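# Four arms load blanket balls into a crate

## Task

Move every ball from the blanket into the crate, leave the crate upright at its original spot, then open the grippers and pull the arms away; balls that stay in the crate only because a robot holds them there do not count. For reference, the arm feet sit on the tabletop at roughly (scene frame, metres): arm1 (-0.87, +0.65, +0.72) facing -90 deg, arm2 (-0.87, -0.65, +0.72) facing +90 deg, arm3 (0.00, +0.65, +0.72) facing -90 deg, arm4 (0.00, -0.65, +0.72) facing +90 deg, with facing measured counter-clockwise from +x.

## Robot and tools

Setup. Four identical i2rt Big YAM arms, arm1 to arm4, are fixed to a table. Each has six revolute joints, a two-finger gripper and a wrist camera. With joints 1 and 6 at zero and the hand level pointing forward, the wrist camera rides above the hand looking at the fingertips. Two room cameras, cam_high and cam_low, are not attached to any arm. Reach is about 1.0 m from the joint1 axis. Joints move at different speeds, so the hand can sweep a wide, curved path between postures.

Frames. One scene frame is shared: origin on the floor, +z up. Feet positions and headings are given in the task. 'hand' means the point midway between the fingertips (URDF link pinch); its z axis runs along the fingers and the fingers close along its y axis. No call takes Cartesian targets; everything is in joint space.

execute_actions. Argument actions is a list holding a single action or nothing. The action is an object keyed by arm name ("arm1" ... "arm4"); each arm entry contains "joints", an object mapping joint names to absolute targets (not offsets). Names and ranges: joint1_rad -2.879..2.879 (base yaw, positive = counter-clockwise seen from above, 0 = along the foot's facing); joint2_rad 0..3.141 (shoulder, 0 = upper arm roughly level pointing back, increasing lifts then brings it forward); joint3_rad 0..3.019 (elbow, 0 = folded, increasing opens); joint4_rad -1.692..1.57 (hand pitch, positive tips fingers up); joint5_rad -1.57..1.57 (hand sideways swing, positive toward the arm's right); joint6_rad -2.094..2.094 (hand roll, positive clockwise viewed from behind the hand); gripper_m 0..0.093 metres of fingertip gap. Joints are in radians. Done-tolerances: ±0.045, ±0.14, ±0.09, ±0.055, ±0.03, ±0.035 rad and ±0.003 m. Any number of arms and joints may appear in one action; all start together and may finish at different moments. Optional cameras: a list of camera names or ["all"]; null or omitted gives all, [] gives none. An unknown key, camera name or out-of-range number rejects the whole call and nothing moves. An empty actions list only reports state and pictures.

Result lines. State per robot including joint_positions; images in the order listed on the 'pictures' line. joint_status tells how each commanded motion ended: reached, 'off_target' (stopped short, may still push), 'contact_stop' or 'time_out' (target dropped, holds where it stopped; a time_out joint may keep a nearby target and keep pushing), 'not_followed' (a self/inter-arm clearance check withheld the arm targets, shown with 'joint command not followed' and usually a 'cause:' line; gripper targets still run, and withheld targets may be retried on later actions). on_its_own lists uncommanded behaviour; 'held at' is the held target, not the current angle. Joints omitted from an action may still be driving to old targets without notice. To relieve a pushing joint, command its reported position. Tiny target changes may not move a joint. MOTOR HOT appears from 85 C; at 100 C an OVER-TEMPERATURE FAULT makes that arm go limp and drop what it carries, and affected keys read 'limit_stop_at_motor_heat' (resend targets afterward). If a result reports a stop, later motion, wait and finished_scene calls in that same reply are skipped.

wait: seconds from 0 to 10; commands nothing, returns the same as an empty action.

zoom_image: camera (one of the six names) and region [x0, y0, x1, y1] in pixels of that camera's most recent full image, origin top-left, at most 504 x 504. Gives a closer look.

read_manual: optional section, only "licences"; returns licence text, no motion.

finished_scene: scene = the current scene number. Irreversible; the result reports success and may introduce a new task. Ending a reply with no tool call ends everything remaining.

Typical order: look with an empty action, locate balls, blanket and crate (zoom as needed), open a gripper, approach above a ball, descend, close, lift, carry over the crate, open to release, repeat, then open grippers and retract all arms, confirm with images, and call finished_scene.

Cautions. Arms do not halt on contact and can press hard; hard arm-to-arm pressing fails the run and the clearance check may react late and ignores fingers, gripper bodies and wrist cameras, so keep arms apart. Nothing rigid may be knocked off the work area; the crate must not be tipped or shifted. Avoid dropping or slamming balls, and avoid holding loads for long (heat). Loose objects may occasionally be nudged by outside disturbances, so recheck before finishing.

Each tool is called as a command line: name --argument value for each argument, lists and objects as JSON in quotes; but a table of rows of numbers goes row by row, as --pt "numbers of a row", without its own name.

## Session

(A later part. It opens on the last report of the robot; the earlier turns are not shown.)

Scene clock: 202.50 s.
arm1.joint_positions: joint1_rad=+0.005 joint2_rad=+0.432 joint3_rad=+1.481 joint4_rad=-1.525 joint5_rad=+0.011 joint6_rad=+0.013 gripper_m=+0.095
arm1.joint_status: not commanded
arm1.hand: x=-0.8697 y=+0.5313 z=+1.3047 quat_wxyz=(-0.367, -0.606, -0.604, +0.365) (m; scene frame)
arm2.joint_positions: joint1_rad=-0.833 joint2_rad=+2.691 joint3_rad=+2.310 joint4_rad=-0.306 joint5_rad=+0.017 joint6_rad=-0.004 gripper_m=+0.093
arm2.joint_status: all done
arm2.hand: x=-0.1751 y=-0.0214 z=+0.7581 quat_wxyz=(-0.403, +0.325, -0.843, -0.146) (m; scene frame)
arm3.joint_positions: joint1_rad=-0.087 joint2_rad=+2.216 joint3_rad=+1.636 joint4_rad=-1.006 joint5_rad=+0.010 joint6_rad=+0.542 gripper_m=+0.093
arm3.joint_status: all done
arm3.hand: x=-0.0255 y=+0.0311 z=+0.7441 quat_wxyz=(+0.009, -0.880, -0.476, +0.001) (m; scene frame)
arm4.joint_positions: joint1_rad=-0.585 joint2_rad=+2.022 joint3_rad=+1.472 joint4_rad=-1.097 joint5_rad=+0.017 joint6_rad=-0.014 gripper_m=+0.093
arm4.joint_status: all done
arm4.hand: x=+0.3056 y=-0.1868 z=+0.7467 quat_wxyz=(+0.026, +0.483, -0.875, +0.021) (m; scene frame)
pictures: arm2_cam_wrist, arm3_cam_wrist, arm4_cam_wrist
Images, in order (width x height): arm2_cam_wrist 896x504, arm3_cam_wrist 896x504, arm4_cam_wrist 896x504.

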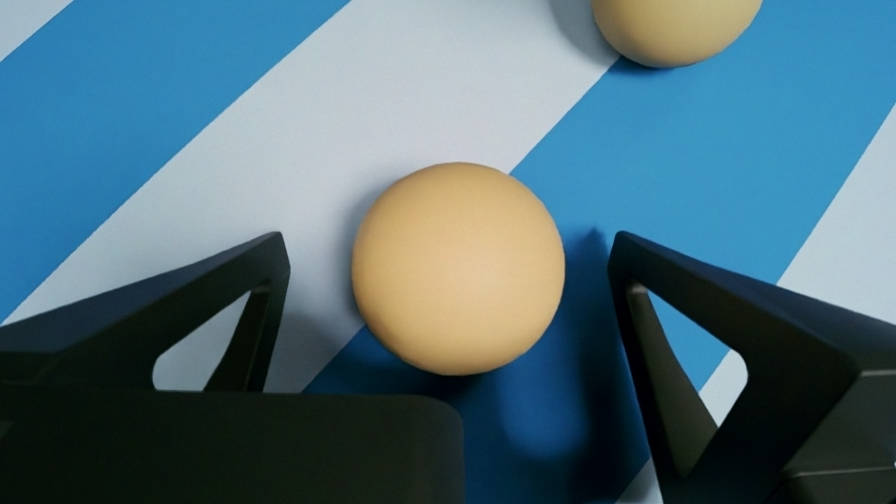

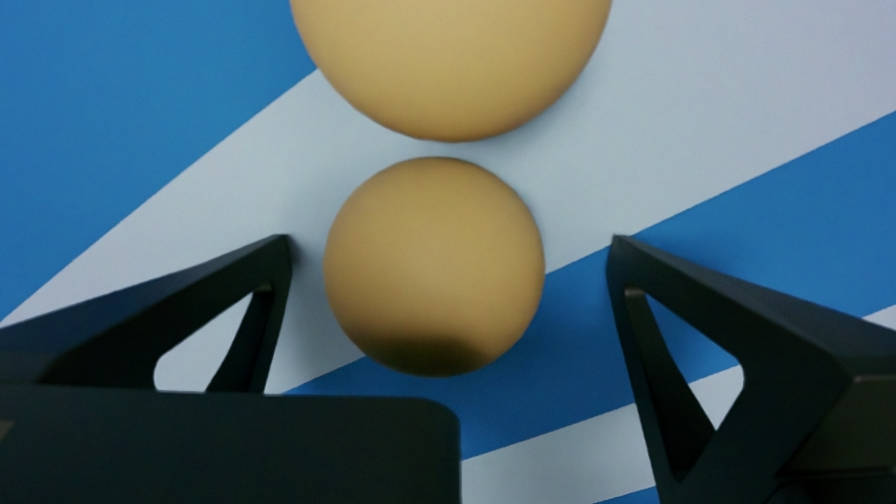

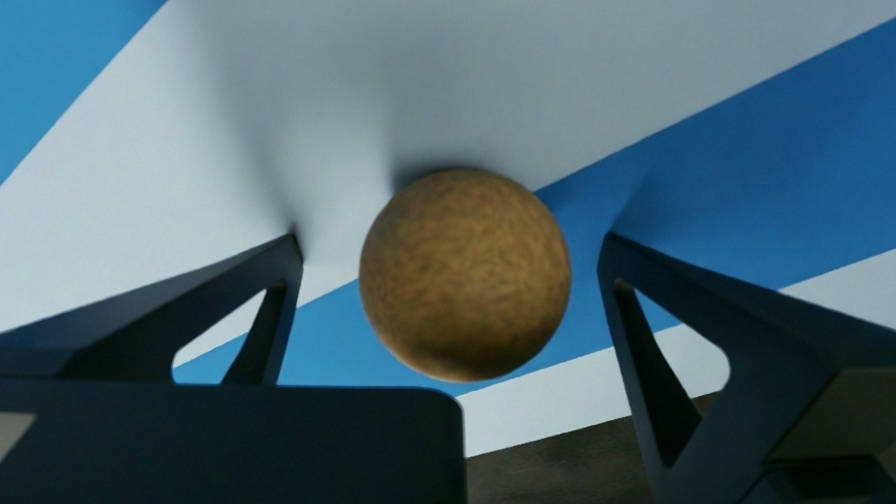

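execute_actions --actions '[{"arm4":{"joints":{"gripper_m":0.04}},"arm3":{"joints":{"gripper_m":0.04}},"arm2":{"joints":{"joint2_rad":2.75,"gripper_m":0.04}}}]' --cameras '[]'

execute_actions --actions '[{"arm4":{"joints":{"joint2_rad":1.15,"joint3_rad":1.5,"joint4_rad":-0.86}},"arm3":{"joints":{"joint2_rad":1.3,"joint3_rad":1.5,"joint4_rad":-1.0,"joint6_rad":0}},"arm2":{"joints":{"joint2_rad":1.6,"joint3_rad":1.641,"joint4_rad":-1.168}}}]' --cameras '[]'

execute_actions --actions '[{"arm3":{"joints":{"joint1_rad":-0.87}},"arm2":{"joints":{"joint1_rad":-0.21}},"arm4":{"joints":{"joint1_rad":0.2}}}]' --cameras '[]'

execute_actions --actions '[{"arm4":{"joints":{"joint1_rad":0.886}},"arm3":{"joints":{"joint2_rad":2.14,"joint3_rad":2.14,"joint4_rad":-0.753}},"arm2":{"joints":{"joint2_rad":1.87}}}]' --cameras '[]'

execute_actions --actions '[{"arm4":{"joints":{"joint2_rad":1.93,"joint3_rad":2.03}},"arm3":{"joints":{"gripper_m":0.093}},"arm2":{"joints":{"gripper_m":0.075}}}]' --cameras '["cam_high"]'

Scene clock: 208.77 s.
arm1.joint_positions: joint1_rad=+0.005 joint2_rad=+0.432 joint3_rad=+1.481 joint4_rad=-1.525 joint5_rad=+0.011 joint6_rad=+0.013 gripper_m=+0.095
arm1.joint_status: not commanded
arm1.hand: x=-0.8697 y=+0.5313 z=+1.3047 quat_wxyz=(-0.367, -0.606, -0.604, +0.365) (m; scene frame)
arm2.joint_positions: joint1_rad=-0.833 joint2_rad=+2.693 joint3_rad=+2.310 joint4_rad=-0.306 joint5_rad=+0.017 joint6_rad=-0.004 gripper_m=+0.047
arm2.joint_status: gripper_m off_target (ended at +0.047, target +0.040); the others done
arm2.hand: x=-0.1754 y=-0.0216 z=+0.7563 quat_wxyz=(-0.402, +0.326, -0.843, -0.145) (m; scene frame)
arm3.joint_positions: joint1_rad=-0.087 joint2_rad=+2.216 joint3_rad=+1.636 joint4_rad=-1.006 joint5_rad=+0.011 joint6_rad=+0.542 gripper_m=+0.047
arm3.joint_status: gripper_m off_target (ended at +0.047, target +0.040)
arm3.hand: x=-0.0256 y=+0.0311 z=+0.7441 quat_wxyz=(+0.009, -0.880, -0.475, +0.001) (m; scene frame)
arm4.joint_positions: joint1_rad=-0.585 joint2_rad=+2.022 joint3_rad=+1.472 joint4_rad=-1.097 joint5_rad=+0.017 joint6_rad=-0.014 gripper_m=+0.047
arm4.joint_status: gripper_m off_target (ended at +0.047, target +0.040)
arm4.hand: x=+0.3056 y=-0.1868 z=+0.7467 quat_wxyz=(+0.026, +0.483, -0.875, +0.021) (m; scene frame)
pictures: none
No camera images: the call's "cameras" was empty. Leave "cameras" out to get every camera's image.

Scene clock: 210.63 s.
arm1.joint_positions: joint1_rad=+0.005 joint2_rad=+0.432 joint3_rad=+1.481 joint4_rad=-1.525 joint5_rad=+0.011 joint6_rad=+0.013 gripper_m=+0.095
arm1.joint_status: not commanded
arm1.hand: x=-0.8697 y=+0.5313 z=+1.3047 quat_wxyz=(-0.367, -0.606, -0.604, +0.365) (m; scene frame)
arm2.joint_positions: joint1_rad=-0.833 joint2_rad=+1.582 joint3_rad=+1.636 joint4_rad=-1.161 joint5_rad=+0.017 joint6_rad=-0.004 gripper_m=+0.047
arm2.joint_status: all done
arm2.hand: x=-0.4365 y=-0.2579 z=+1.1309 quat_wxyz=(-0.220, +0.352, -0.907, -0.074) (m; scene frame)
arm3.joint_positions: joint1_rad=-0.087 joint2_rad=+1.306 joint3_rad=+1.483 joint4_rad=-1.004 joint5_rad=+0.011 joint6_rad=+0.008 gripper_m=+0.047
arm3.joint_status: all done
arm3.hand: x=-0.0218 y=+0.1201 z=+1.2073 quat_wxyz=(-0.249, -0.675, -0.642, +0.265) (m; scene frame)
arm4.joint_positions: joint1_rad=-0.585 joint2_rad=+1.146 joint3_rad=+1.478 joint4_rad=-0.866 joint5_rad=+0.017 joint6_rad=-0.014 gripper_m=+0.047
arm4.joint_status: all done
arm4.hand: x=+0.2753 y=-0.2379 z=+1.2514 quat_wxyz=(-0.443, +0.414, -0.761, -0.230) (m; scene frame)
pictures: none
No camera images: the call's "cameras" was empty. Leave "cameras" out to get every camera's image.

Scene clock: 212.07 s.
arm1.joint_positions: joint1_rad=+0.005 joint2_rad=+0.432 joint3_rad=+1.481 joint4_rad=-1.525 joint5_rad=+0.011 joint6_rad=+0.013 gripper_m=+0.095
arm1.joint_status: not commanded
arm1.hand: x=-0.8697 y=+0.5313 z=+1.3047 quat_wxyz=(-0.367, -0.606, -0.604, +0.365) (m; scene frame)
arm2.joint_positions: joint1_rad=-0.203 joint2_rad=+1.582 joint3_rad=+1.636 joint4_rad=-1.161 joint5_rad=+0.015 joint6_rad=-0.004 gripper_m=+0.047
arm2.joint_status: all done
arm2.hand: x=-0.7508 y=-0.0769 z=+1.1294 quat_wxyz=(-0.185, +0.616, -0.754, -0.138) (m; scene frame)
arm3.joint_positions: joint1_rad=-0.874 joint2_rad=+1.306 joint3_rad=+1.483 joint4_rad=-1.004 joint5_rad=+0.014 joint6_rad=+0.007 gripper_m=+0.047
arm3.joint_status: all done
arm3.hand: x=-0.3913 y=+0.2922 z=+1.2076 quat_wxyz=(-0.128, -0.869, -0.334, +0.341) (m; scene frame)
arm4.joint_positions: joint1_rad=+0.202 joint2_rad=+1.146 joint3_rad=+1.478 joint4_rad=-0.866 joint5_rad=+0.017 joint6_rad=-0.014 gripper_m=+0.047
arm4.joint_status: all done
arm4.hand: x=-0.1017 y=-0.1652 z=+1.2517 quat_wxyz=(-0.324, +0.675, -0.543, -0.380) (m; scene frame)
pictures: none
No camera images: the call's "cameras" was empty. Leave "cameras" out to get every camera's image.

Scene clock: 213.93 s.
arm1.joint_positions: joint1_rad=+0.005 joint2_rad=+0.432 joint3_rad=+1.481 joint4_rad=-1.525 joint5_rad=+0.011 joint6_rad=+0.013 gripper_m=+0.095
arm1.joint_status: not commanded
arm1.hand: x=-0.8697 y=+0.5313 z=+1.3047 quat_wxyz=(-0.367, -0.606, -0.604, +0.365) (m; scene frame)
arm2.joint_positions: joint1_rad=-0.203 joint2_rad=+1.889 joint3_rad=+1.619 joint4_rad=-1.164 joint5_rad=+0.015 joint6_rad=-0.004 gripper_m=+0.047
arm2.joint_status: all done
arm2.hand: x=-0.7457 y=-0.0565 z=+0.9433 quat_wxyz=(-0.060, +0.632, -0.772, -0.036) (m; scene frame)
arm3.joint_positions: joint1_rad=-0.874 joint2_rad=+2.150 joint3_rad=+2.083 joint4_rad=-0.762 joint5_rad=+0.014 joint6_rad=+0.007 gripper_m=+0.047
arm3.joint_status: all done
arm3.hand: x=-0.6137 y=+0.0867 z=+1.0110 quat_wxyz=(-0.127, -0.870, -0.334, +0.340) (m; scene frame)
arm4.joint_positions: joint1_rad=+0.888 joint2_rad=+1.146 joint3_rad=+1.478 joint4_rad=-0.866 joint5_rad=+0.017 joint6_rad=-0.014 gripper_m=+0.047
arm4.joint_status: all done
arm4.hand: x=-0.3895 y=-0.3402 z=+1.2494 quat_wxyz=(-0.179, +0.820, -0.283, -0.465) (m; scene frame)
pictures: none
No camera images: the call's "cameras" was empty. Leave "cameras" out to get every camera's image.

Scene clock: 215.57 s.
arm1.joint_positions: joint1_rad=+0.005 joint2_rad=+0.432 joint3_rad=+1.481 joint4_rad=-1.525 joint5_rad=+0.011 joint6_rad=+0.013 gripper_m=+0.095
arm1.joint_status: not commanded
arm1.hand: x=-0.8697 y=+0.5313 z=+1.3047 quat_wxyz=(-0.367, -0.606, -0.604, +0.365) (m; scene frame)
arm2.joint_positions: joint1_rad=-0.203 joint2_rad=+1.889 joint3_rad=+1.619 joint4_rad=-1.164 joint5_rad=+0.015 joint6_rad=-0.004 gripper_m=+0.075
arm2.joint_status: all done
arm2.hand: x=-0.7457 y=-0.0565 z=+0.9433 quat_wxyz=(-0.060, +0.632, -0.772, -0.036) (m; scene frame)
arm3.joint_positions: joint1_rad=-0.874 joint2_rad=+2.150 joint3_rad=+2.083 joint4_rad=-0.762 joint5_rad=+0.014 joint6_rad=+0.007 gripper_m=+0.093
arm3.joint_status: all done
arm3.hand: x=-0.6137 y=+0.0867 z=+1.0110 quat_wxyz=(-0.127, -0.870, -0.334, +0.340) (m; scene frame)
arm4.joint_positions: joint1_rad=+0.888 joint2_rad=+1.962 joint3_rad=+1.959 joint4_rad=-0.866 joint5_rad=+0.017 joint6_rad=-0.014 gripper_m=+0.047
arm4.joint_status: all done
arm4.hand: x=-0.5994 y=-0.1694 z=+1.0142 quat_wxyz=(-0.128, +0.887, -0.306, -0.322) (m; scene frame)
pictures: cam_high
Images, in order (width x height): cam_high 896x504.

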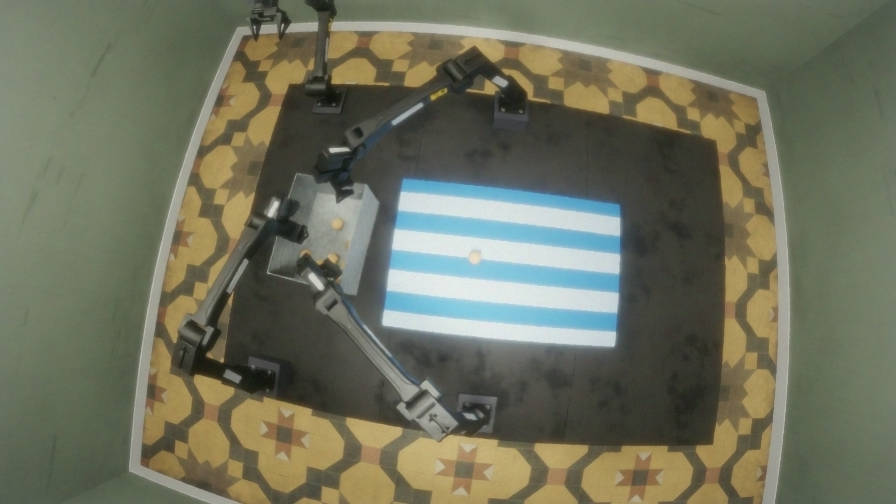

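execute_actions --actions '[{"arm4":{"joints":{"gripper_m":0.093}},"arm3":{"joints":{"joint1_rad":-0.158,"joint2_rad":1.7,"joint3_rad":1.96,"joint4_rad":-1.19}},"arm2":{"joints":{"joint2_rad":0.9}}}]' --cameras '[]'

execute_actions --actions '[{"arm4":{"joints":{"joint2_rad":0.7,"joint3_rad":1.5}},"arm3":{"joints":{"joint2_rad":2.31}}}]' --cameras '["arm3_cam_wrist"]'

Scene clock: 221.60 s.
arm1.joint_positions: joint1_rad=+0.005 joint2_rad=+0.432 joint3_rad=+1.481 joint4_rad=-1.525 joint5_rad=+0.011 joint6_rad=+0.013 gripper_m=+0.095
arm1.joint_status: not commanded
arm1.hand: x=-0.8697 y=+0.5313 z=+1.3047 quat_wxyz=(-0.367, -0.606, -0.604, +0.365) (m; scene frame)
arm2.joint_positions: joint1_rad=-0.203 joint2_rad=+0.894 joint3_rad=+1.639 joint4_rad=-1.164 joint5_rad=+0.015 joint6_rad=-0.004 gripper_m=+0.075
arm2.joint_status: all done
arm2.hand: x=-0.8009 y=-0.3142 z=+1.4469 quat_wxyz=(-0.428, +0.529, -0.651, -0.337) (m; scene frame)
arm3.joint_positions: joint1_rad=-0.160 joint2_rad=+1.706 joint3_rad=+1.949 joint4_rad=-1.181 joint5_rad=+0.011 joint6_rad=+0.004 gripper_m=+0.093
arm3.joint_status: all done
arm3.hand: x=-0.0745 y=-0.0017 z=+1.1974 quat_wxyz=(-0.204, -0.710, -0.631, +0.235) (m; scene frame)
arm4.joint_positions: joint1_rad=+0.888 joint2_rad=+1.962 joint3_rad=+1.959 joint4_rad=-0.866 joint5_rad=+0.017 joint6_rad=-0.014 gripper_m=+0.093
arm4.joint_status: all done
arm4.hand: x=-0.5994 y=-0.1694 z=+1.0142 quat_wxyz=(-0.128, +0.887, -0.306, -0.322) (m; scene frame)
pictures: none
No camera images: the call's "cameras" was empty. Leave "cameras" out to get every camera's image.

Scene clock: 223.53 s.
arm1.joint_positions: joint1_rad=+0.005 joint2_rad=+0.432 joint3_rad=+1.481 joint4_rad=-1.525 joint5_rad=+0.011 joint6_rad=+0.013 gripper_m=+0.095
arm1.joint_status: not commanded
arm1.hand: x=-0.8697 y=+0.5313 z=+1.3047 quat_wxyz=(-0.367, -0.606, -0.604, +0.365) (m; scene frame)
arm2.joint_positions: joint1_rad=-0.203 joint2_rad=+0.894 joint3_rad=+1.639 joint4_rad=-1.164 joint5_rad=+0.015 joint6_rad=-0.004 gripper_m=+0.075
arm2.joint_status: not commanded
arm2.hand: x=-0.8009 y=-0.3142 z=+1.4469 quat_wxyz=(-0.428, +0.529, -0.651, -0.337) (m; scene frame)
arm3.joint_positions: joint1_rad=-0.160 joint2_rad=+2.309 joint3_rad=+1.936 joint4_rad=-1.186 joint5_rad=+0.012 joint6_rad=+0.004 gripper_m=+0.093
arm3.joint_status: all done
arm3.hand: x=-0.0782 y=-0.0310 z=+0.7874 quat_wxyz=(+0.000, -0.746, -0.665, +0.009) (m; scene frame)
arm4.joint_positions: joint1_rad=+0.888 joint2_rad=+0.697 joint3_rad=+1.509 joint4_rad=-0.865 joint5_rad=+0.017 joint6_rad=-0.014 gripper_m=+0.093
arm4.joint_status: all done
arm4.hand: x=-0.2202 y=-0.4779 z=+1.4354 quat_wxyz=(-0.242, +0.684, -0.237, -0.646) (m; scene frame)
pictures: arm3_cam_wrist
Images, in order (width x height): arm3_cam_wrist 896x504.

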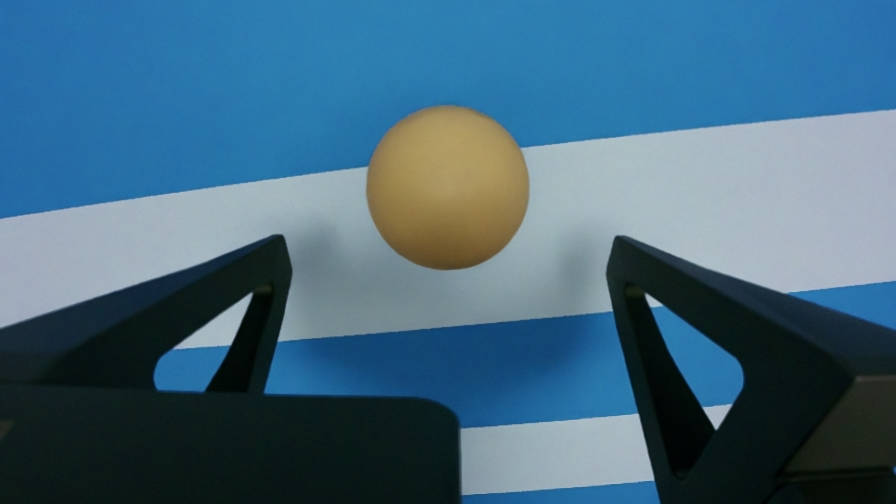

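execute_actions --actions '[{"arm3":{"joints":{"joint2_rad":2.37,"joint4_rad":-1.14}}}]' --cameras '[]'

execute_actions --actions '[{"arm3":{"joints":{"gripper_m":0.04}}}]' --cameras '[]'

execute_actions --actions '[{"arm3":{"joints":{"joint1_rad":-0.87,"joint2_rad":1.6,"joint3_rad":1.9,"joint4_rad":-0.9}}}]' --cameras '[]'

execute_actions --actions '[{"arm3":{"joints":{"joint2_rad":2.14,"joint3_rad":2.14,"joint4_rad":-0.753}}}]' --cameras '["arm3_cam_wrist"]'

execute_actions --actions '[{"arm3":{"joints":{"gripper_m":0.093}}}]' --cameras '[]'

execute_actions --actions '[{"arm3":{"joints":{"joint2_rad":1.2,"joint3_rad":1.6}}}]' --cameras '["cam_high","arm1_cam_wrist","arm2_cam_wrist"]'

Scene clock: 230.00 s.
arm1.joint_positions: joint1_rad=+0.005 joint2_rad=+0.432 joint3_rad=+1.481 joint4_rad=-1.525 joint5_rad=+0.011 joint6_rad=+0.013 gripper_m=+0.095
arm1.joint_status: not commanded
arm1.hand: x=-0.8697 y=+0.5313 z=+1.3047 quat_wxyz=(-0.367, -0.606, -0.604, +0.365) (m; scene frame)
arm2.joint_positions: joint1_rad=-0.203 joint2_rad=+0.894 joint3_rad=+1.639 joint4_rad=-1.164 joint5_rad=+0.015 joint6_rad=-0.004 gripper_m=+0.075
arm2.joint_status: not commanded
arm2.hand: x=-0.8009 y=-0.3142 z=+1.4469 quat_wxyz=(-0.428, +0.529, -0.651, -0.337) (m; scene frame)
arm3.joint_positions: joint1_rad=-0.160 joint2_rad=+2.375 joint3_rad=+1.936 joint4_rad=-1.151 joint5_rad=+0.012 joint6_rad=+0.004 gripper_m=+0.093
arm3.joint_status: all done
arm3.hand: x=-0.0779 y=-0.0283 z=+0.7436 quat_wxyz=(+0.011, -0.746, -0.665, -0.002) (m; scene frame)
arm4.joint_positions: joint1_rad=+0.888 joint2_rad=+0.697 joint3_rad=+1.509 joint4_rad=-0.865 joint5_rad=+0.017 joint6_rad=-0.014 gripper_m=+0.093
arm4.joint_status: not commanded
arm4.hand: x=-0.2202 y=-0.4779 z=+1.4354 quat_wxyz=(-0.242, +0.684, -0.237, -0.646) (m; scene frame)
pictures: none
No camera images: the call's "cameras" was empty. Leave "cameras" out to get every camera's image.

Scene clock: 230.60 s.
arm1.joint_positions: joint1_rad=+0.005 joint2_rad=+0.432 joint3_rad=+1.481 joint4_rad=-1.525 joint5_rad=+0.011 joint6_rad=+0.013 gripper_m=+0.095
arm1.joint_status: not commanded
arm1.hand: x=-0.8697 y=+0.5313 z=+1.3047 quat_wxyz=(-0.367, -0.606, -0.604, +0.365) (m; scene frame)
arm2.joint_positions: joint1_rad=-0.203 joint2_rad=+0.894 joint3_rad=+1.639 joint4_rad=-1.164 joint5_rad=+0.015 joint6_rad=-0.004 gripper_m=+0.075
arm2.joint_status: not commanded
arm2.hand: x=-0.8009 y=-0.3142 z=+1.4469 quat_wxyz=(-0.428, +0.529, -0.651, -0.337) (m; scene frame)
arm3.joint_positions: joint1_rad=-0.160 joint2_rad=+2.375 joint3_rad=+1.936 joint4_rad=-1.151 joint5_rad=+0.012 joint6_rad=+0.004 gripper_m=+0.047
arm3.joint_status: gripper_m off_target (ended at +0.047, target +0.040)
arm3.hand: x=-0.0779 y=-0.0283 z=+0.7436 quat_wxyz=(+0.011, -0.746, -0.665, -0.002) (m; scene frame)
arm4.joint_positions: joint1_rad=+0.888 joint2_rad=+0.697 joint3_rad=+1.509 joint4_rad=-0.865 joint5_rad=+0.017 joint6_rad=-0.014 gripper_m=+0.093
arm4.joint_status: not commanded
arm4.hand: x=-0.2202 y=-0.4779 z=+1.4354 quat_wxyz=(-0.242, +0.684, -0.237, -0.646) (m; scene frame)
pictures: none
No camera images: the call's "cameras" was empty. Leave "cameras" out to get every camera's image.

Scene clock: 232.53 s.
arm1.joint_positions: joint1_rad=+0.005 joint2_rad=+0.432 joint3_rad=+1.481 joint4_rad=-1.525 joint5_rad=+0.011 joint6_rad=+0.013 gripper_m=+0.095
arm1.joint_status: not commanded
arm1.hand: x=-0.8697 y=+0.5313 z=+1.3047 quat_wxyz=(-0.367, -0.606, -0.604, +0.365) (m; scene frame)
arm2.joint_positions: joint1_rad=-0.203 joint2_rad=+0.894 joint3_rad=+1.639 joint4_rad=-1.164 joint5_rad=+0.015 joint6_rad=-0.004 gripper_m=+0.075
arm2.joint_status: not commanded
arm2.hand: x=-0.8009 y=-0.3142 z=+1.4469 quat_wxyz=(-0.428, +0.529, -0.651, -0.337) (m; scene frame)
arm3.joint_positions: joint1_rad=-0.864 joint2_rad=+1.617 joint3_rad=+1.889 joint4_rad=-0.902 joint5_rad=+0.016 joint6_rad=+0.004 gripper_m=+0.047
arm3.joint_status: all done
arm3.hand: x=-0.4920 y=+0.1905 z=+1.2716 quat_wxyz=(-0.162, -0.830, -0.324, +0.425) (m; scene frame)
arm4.joint_positions: joint1_rad=+0.888 joint2_rad=+0.697 joint3_rad=+1.509 joint4_rad=-0.865 joint5_rad=+0.017 joint6_rad=-0.014 gripper_m=+0.093
arm4.joint_status: not commanded
arm4.hand: x=-0.2202 y=-0.4779 z=+1.4354 quat_wxyz=(-0.242, +0.684, -0.237, -0.646) (m; scene frame)
pictures: none
No camera images: the call's "cameras" was empty. Leave "cameras" out to get every camera's image.

Scene clock: 234.30 s.
arm1.joint_positions: joint1_rad=+0.005 joint2_rad=+0.432 joint3_rad=+1.481 joint4_rad=-1.525 joint5_rad=+0.011 joint6_rad=+0.013 gripper_m=+0.095
arm1.joint_status: not commanded
arm1.hand: x=-0.8697 y=+0.5313 z=+1.3047 quat_wxyz=(-0.367, -0.606, -0.604, +0.365) (m; scene frame)
arm2.joint_positions: joint1_rad=-0.203 joint2_rad=+0.894 joint3_rad=+1.639 joint4_rad=-1.164 joint5_rad=+0.015 joint6_rad=-0.004 gripper_m=+0.075
arm2.joint_status: not commanded
arm2.hand: x=-0.8009 y=-0.3142 z=+1.4469 quat_wxyz=(-0.428, +0.529, -0.651, -0.337) (m; scene frame)
arm3.joint_positions: joint1_rad=-0.864 joint2_rad=+2.139 joint3_rad=+2.105 joint4_rad=-0.759 joint5_rad=+0.016 joint6_rad=+0.004 gripper_m=+0.047
arm3.joint_status: all done
arm3.hand: x=-0.6110 y=+0.0783 z=+1.0326 quat_wxyz=(-0.134, -0.862, -0.337, +0.355) (m; scene frame)
arm4.joint_positions: joint1_rad=+0.888 joint2_rad=+0.697 joint3_rad=+1.509 joint4_rad=-0.865 joint5_rad=+0.017 joint6_rad=-0.014 gripper_m=+0.093
arm4.joint_status: not commanded
arm4.hand: x=-0.2202 y=-0.4779 z=+1.4354 quat_wxyz=(-0.242, +0.684, -0.237, -0.646) (m; scene frame)
pictures: arm3_cam_wrist
Images, in order (width x height): arm3_cam_wrist 896x504.

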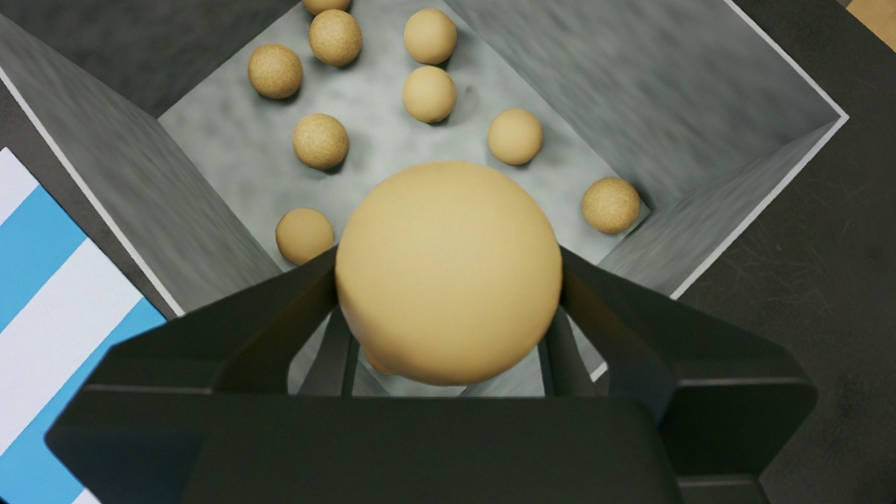

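Scene clock: 234.90 s.
arm1.joint_positions: joint1_rad=+0.005 joint2_rad=+0.432 joint3_rad=+1.481 joint4_rad=-1.525 joint5_rad=+0.011 joint6_rad=+0.013 gripper_m=+0.095
arm1.joint_status: not commanded
arm1.hand: x=-0.8697 y=+0.5313 z=+1.3047 quat_wxyz=(-0.367, -0.606, -0.604, +0.365) (m; scene frame)
arm2.joint_positions: joint1_rad=-0.203 joint2_rad=+0.894 joint3_rad=+1.639 joint4_rad=-1.164 joint5_rad=+0.015 joint6_rad=-0.004 gripper_m=+0.075
arm2.joint_status: not commanded
arm2.hand: x=-0.8009 y=-0.3142 z=+1.4469 quat_wxyz=(-0.428, +0.529, -0.651, -0.337) (m; scene frame)
arm3.joint_positions: joint1_rad=-0.864 joint2_rad=+2.139 joint3_rad=+2.105 joint4_rad=-0.759 joint5_rad=+0.016 joint6_rad=+0.004 gripper_m=+0.093
arm3.joint_status: all done
arm3.hand: x=-0.6110 y=+0.0783 z=+1.0326 quat_wxyz=(-0.134, -0.862, -0.337, +0.355) (m; scene frame)
arm4.joint_positions: joint1_rad=+0.888 joint2_rad=+0.697 joint3_rad=+1.509 joint4_rad=-0.865 joint5_rad=+0.017 joint6_rad=-0.014 gripper_m=+0.093
arm4.joint_status: not commanded
arm4.hand: x=-0.2202 y=-0.4779 z=+1.4354 quat_wxyz=(-0.242, +0.684, -0.237, -0.646) (m; scene frame)
pictures: none
No camera images: the call's "cameras" was empty. Leave "cameras" out to get every camera's image.

Scene clock: 236.83 s.
arm1.joint_positions: joint1_rad=+0.005 joint2_rad=+0.432 joint3_rad=+1.481 joint4_rad=-1.525 joint5_rad=+0.011 joint6_rad=+0.013 gripper_m=+0.095
arm1.joint_status: not commanded
arm1.hand: x=-0.8697 y=+0.5313 z=+1.3047 quat_wxyz=(-0.367, -0.606, -0.604, +0.365) (m; scene frame)
arm2.joint_positions: joint1_rad=-0.203 joint2_rad=+0.894 joint3_rad=+1.639 joint4_rad=-1.164 joint5_rad=+0.015 joint6_rad=-0.004 gripper_m=+0.075
arm2.joint_status: not commanded
arm2.hand: x=-0.8009 y=-0.3142 z=+1.4469 quat_wxyz=(-0.428, +0.529, -0.651, -0.337) (m; scene frame)
arm3.joint_positions: joint1_rad=-0.864 joint2_rad=+1.210 joint3_rad=+1.593 joint4_rad=-0.759 joint5_rad=+0.016 joint6_rad=+0.004 gripper_m=+0.093
arm3.joint_status: all done
arm3.hand: x=-0.3908 y=+0.2858 z=+1.3685 quat_wxyz=(-0.203, -0.770, -0.299, +0.525) (m; scene frame)
arm4.joint_positions: joint1_rad=+0.888 joint2_rad=+0.697 joint3_rad=+1.509 joint4_rad=-0.865 joint5_rad=+0.017 joint6_rad=-0.014 gripper_m=+0.093
arm4.joint_status: not commanded
arm4.hand: x=-0.2202 y=-0.4779 z=+1.4354 quat_wxyz=(-0.242, +0.684, -0.237, -0.646) (m; scene frame)
pictures: arm1_cam_wrist, arm2_cam_wrist, cam_high
Images, in order (width x height): arm1_cam_wrist 896x504, arm2_cam_wrist 896x504, cam_high 896x504.

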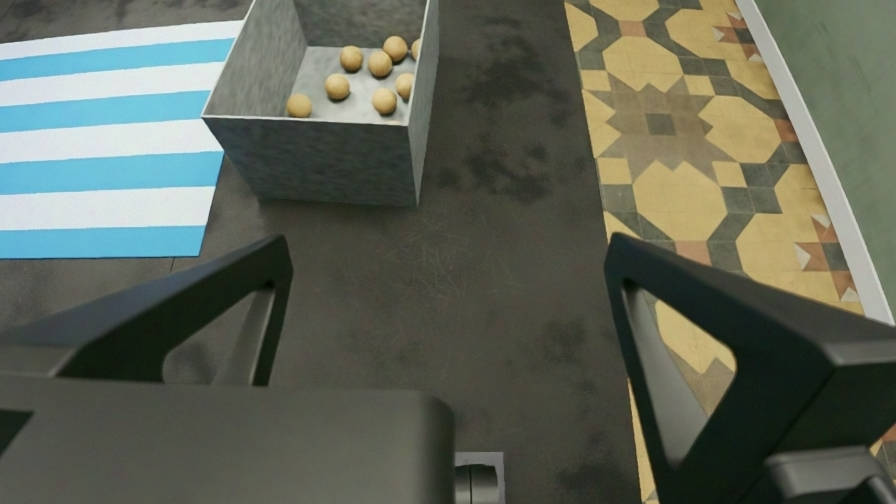

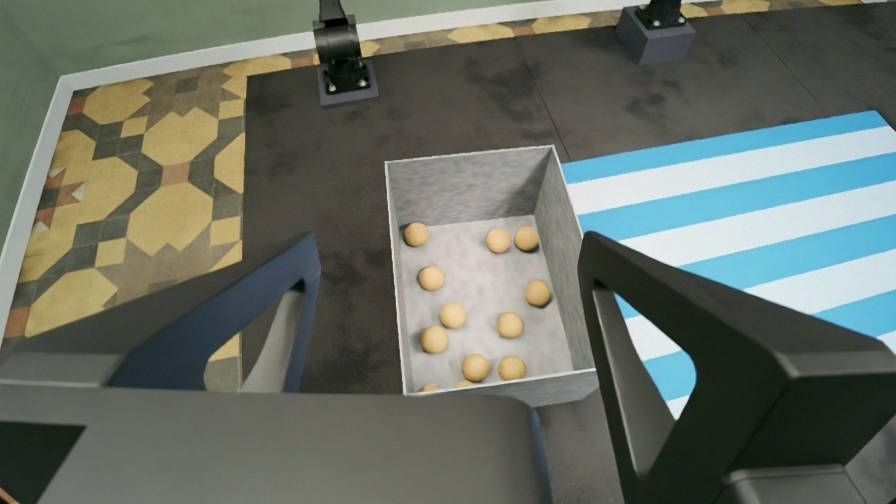

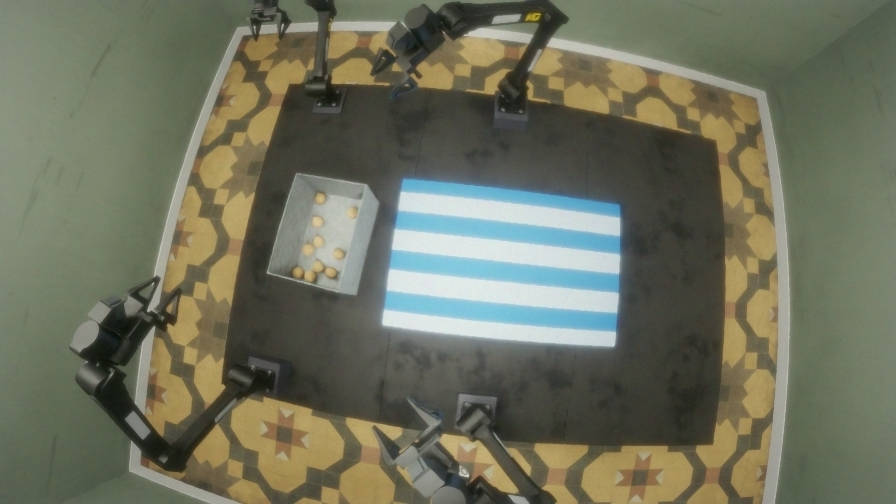

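finished_scene --scene 1

The scene is finished: the task was done.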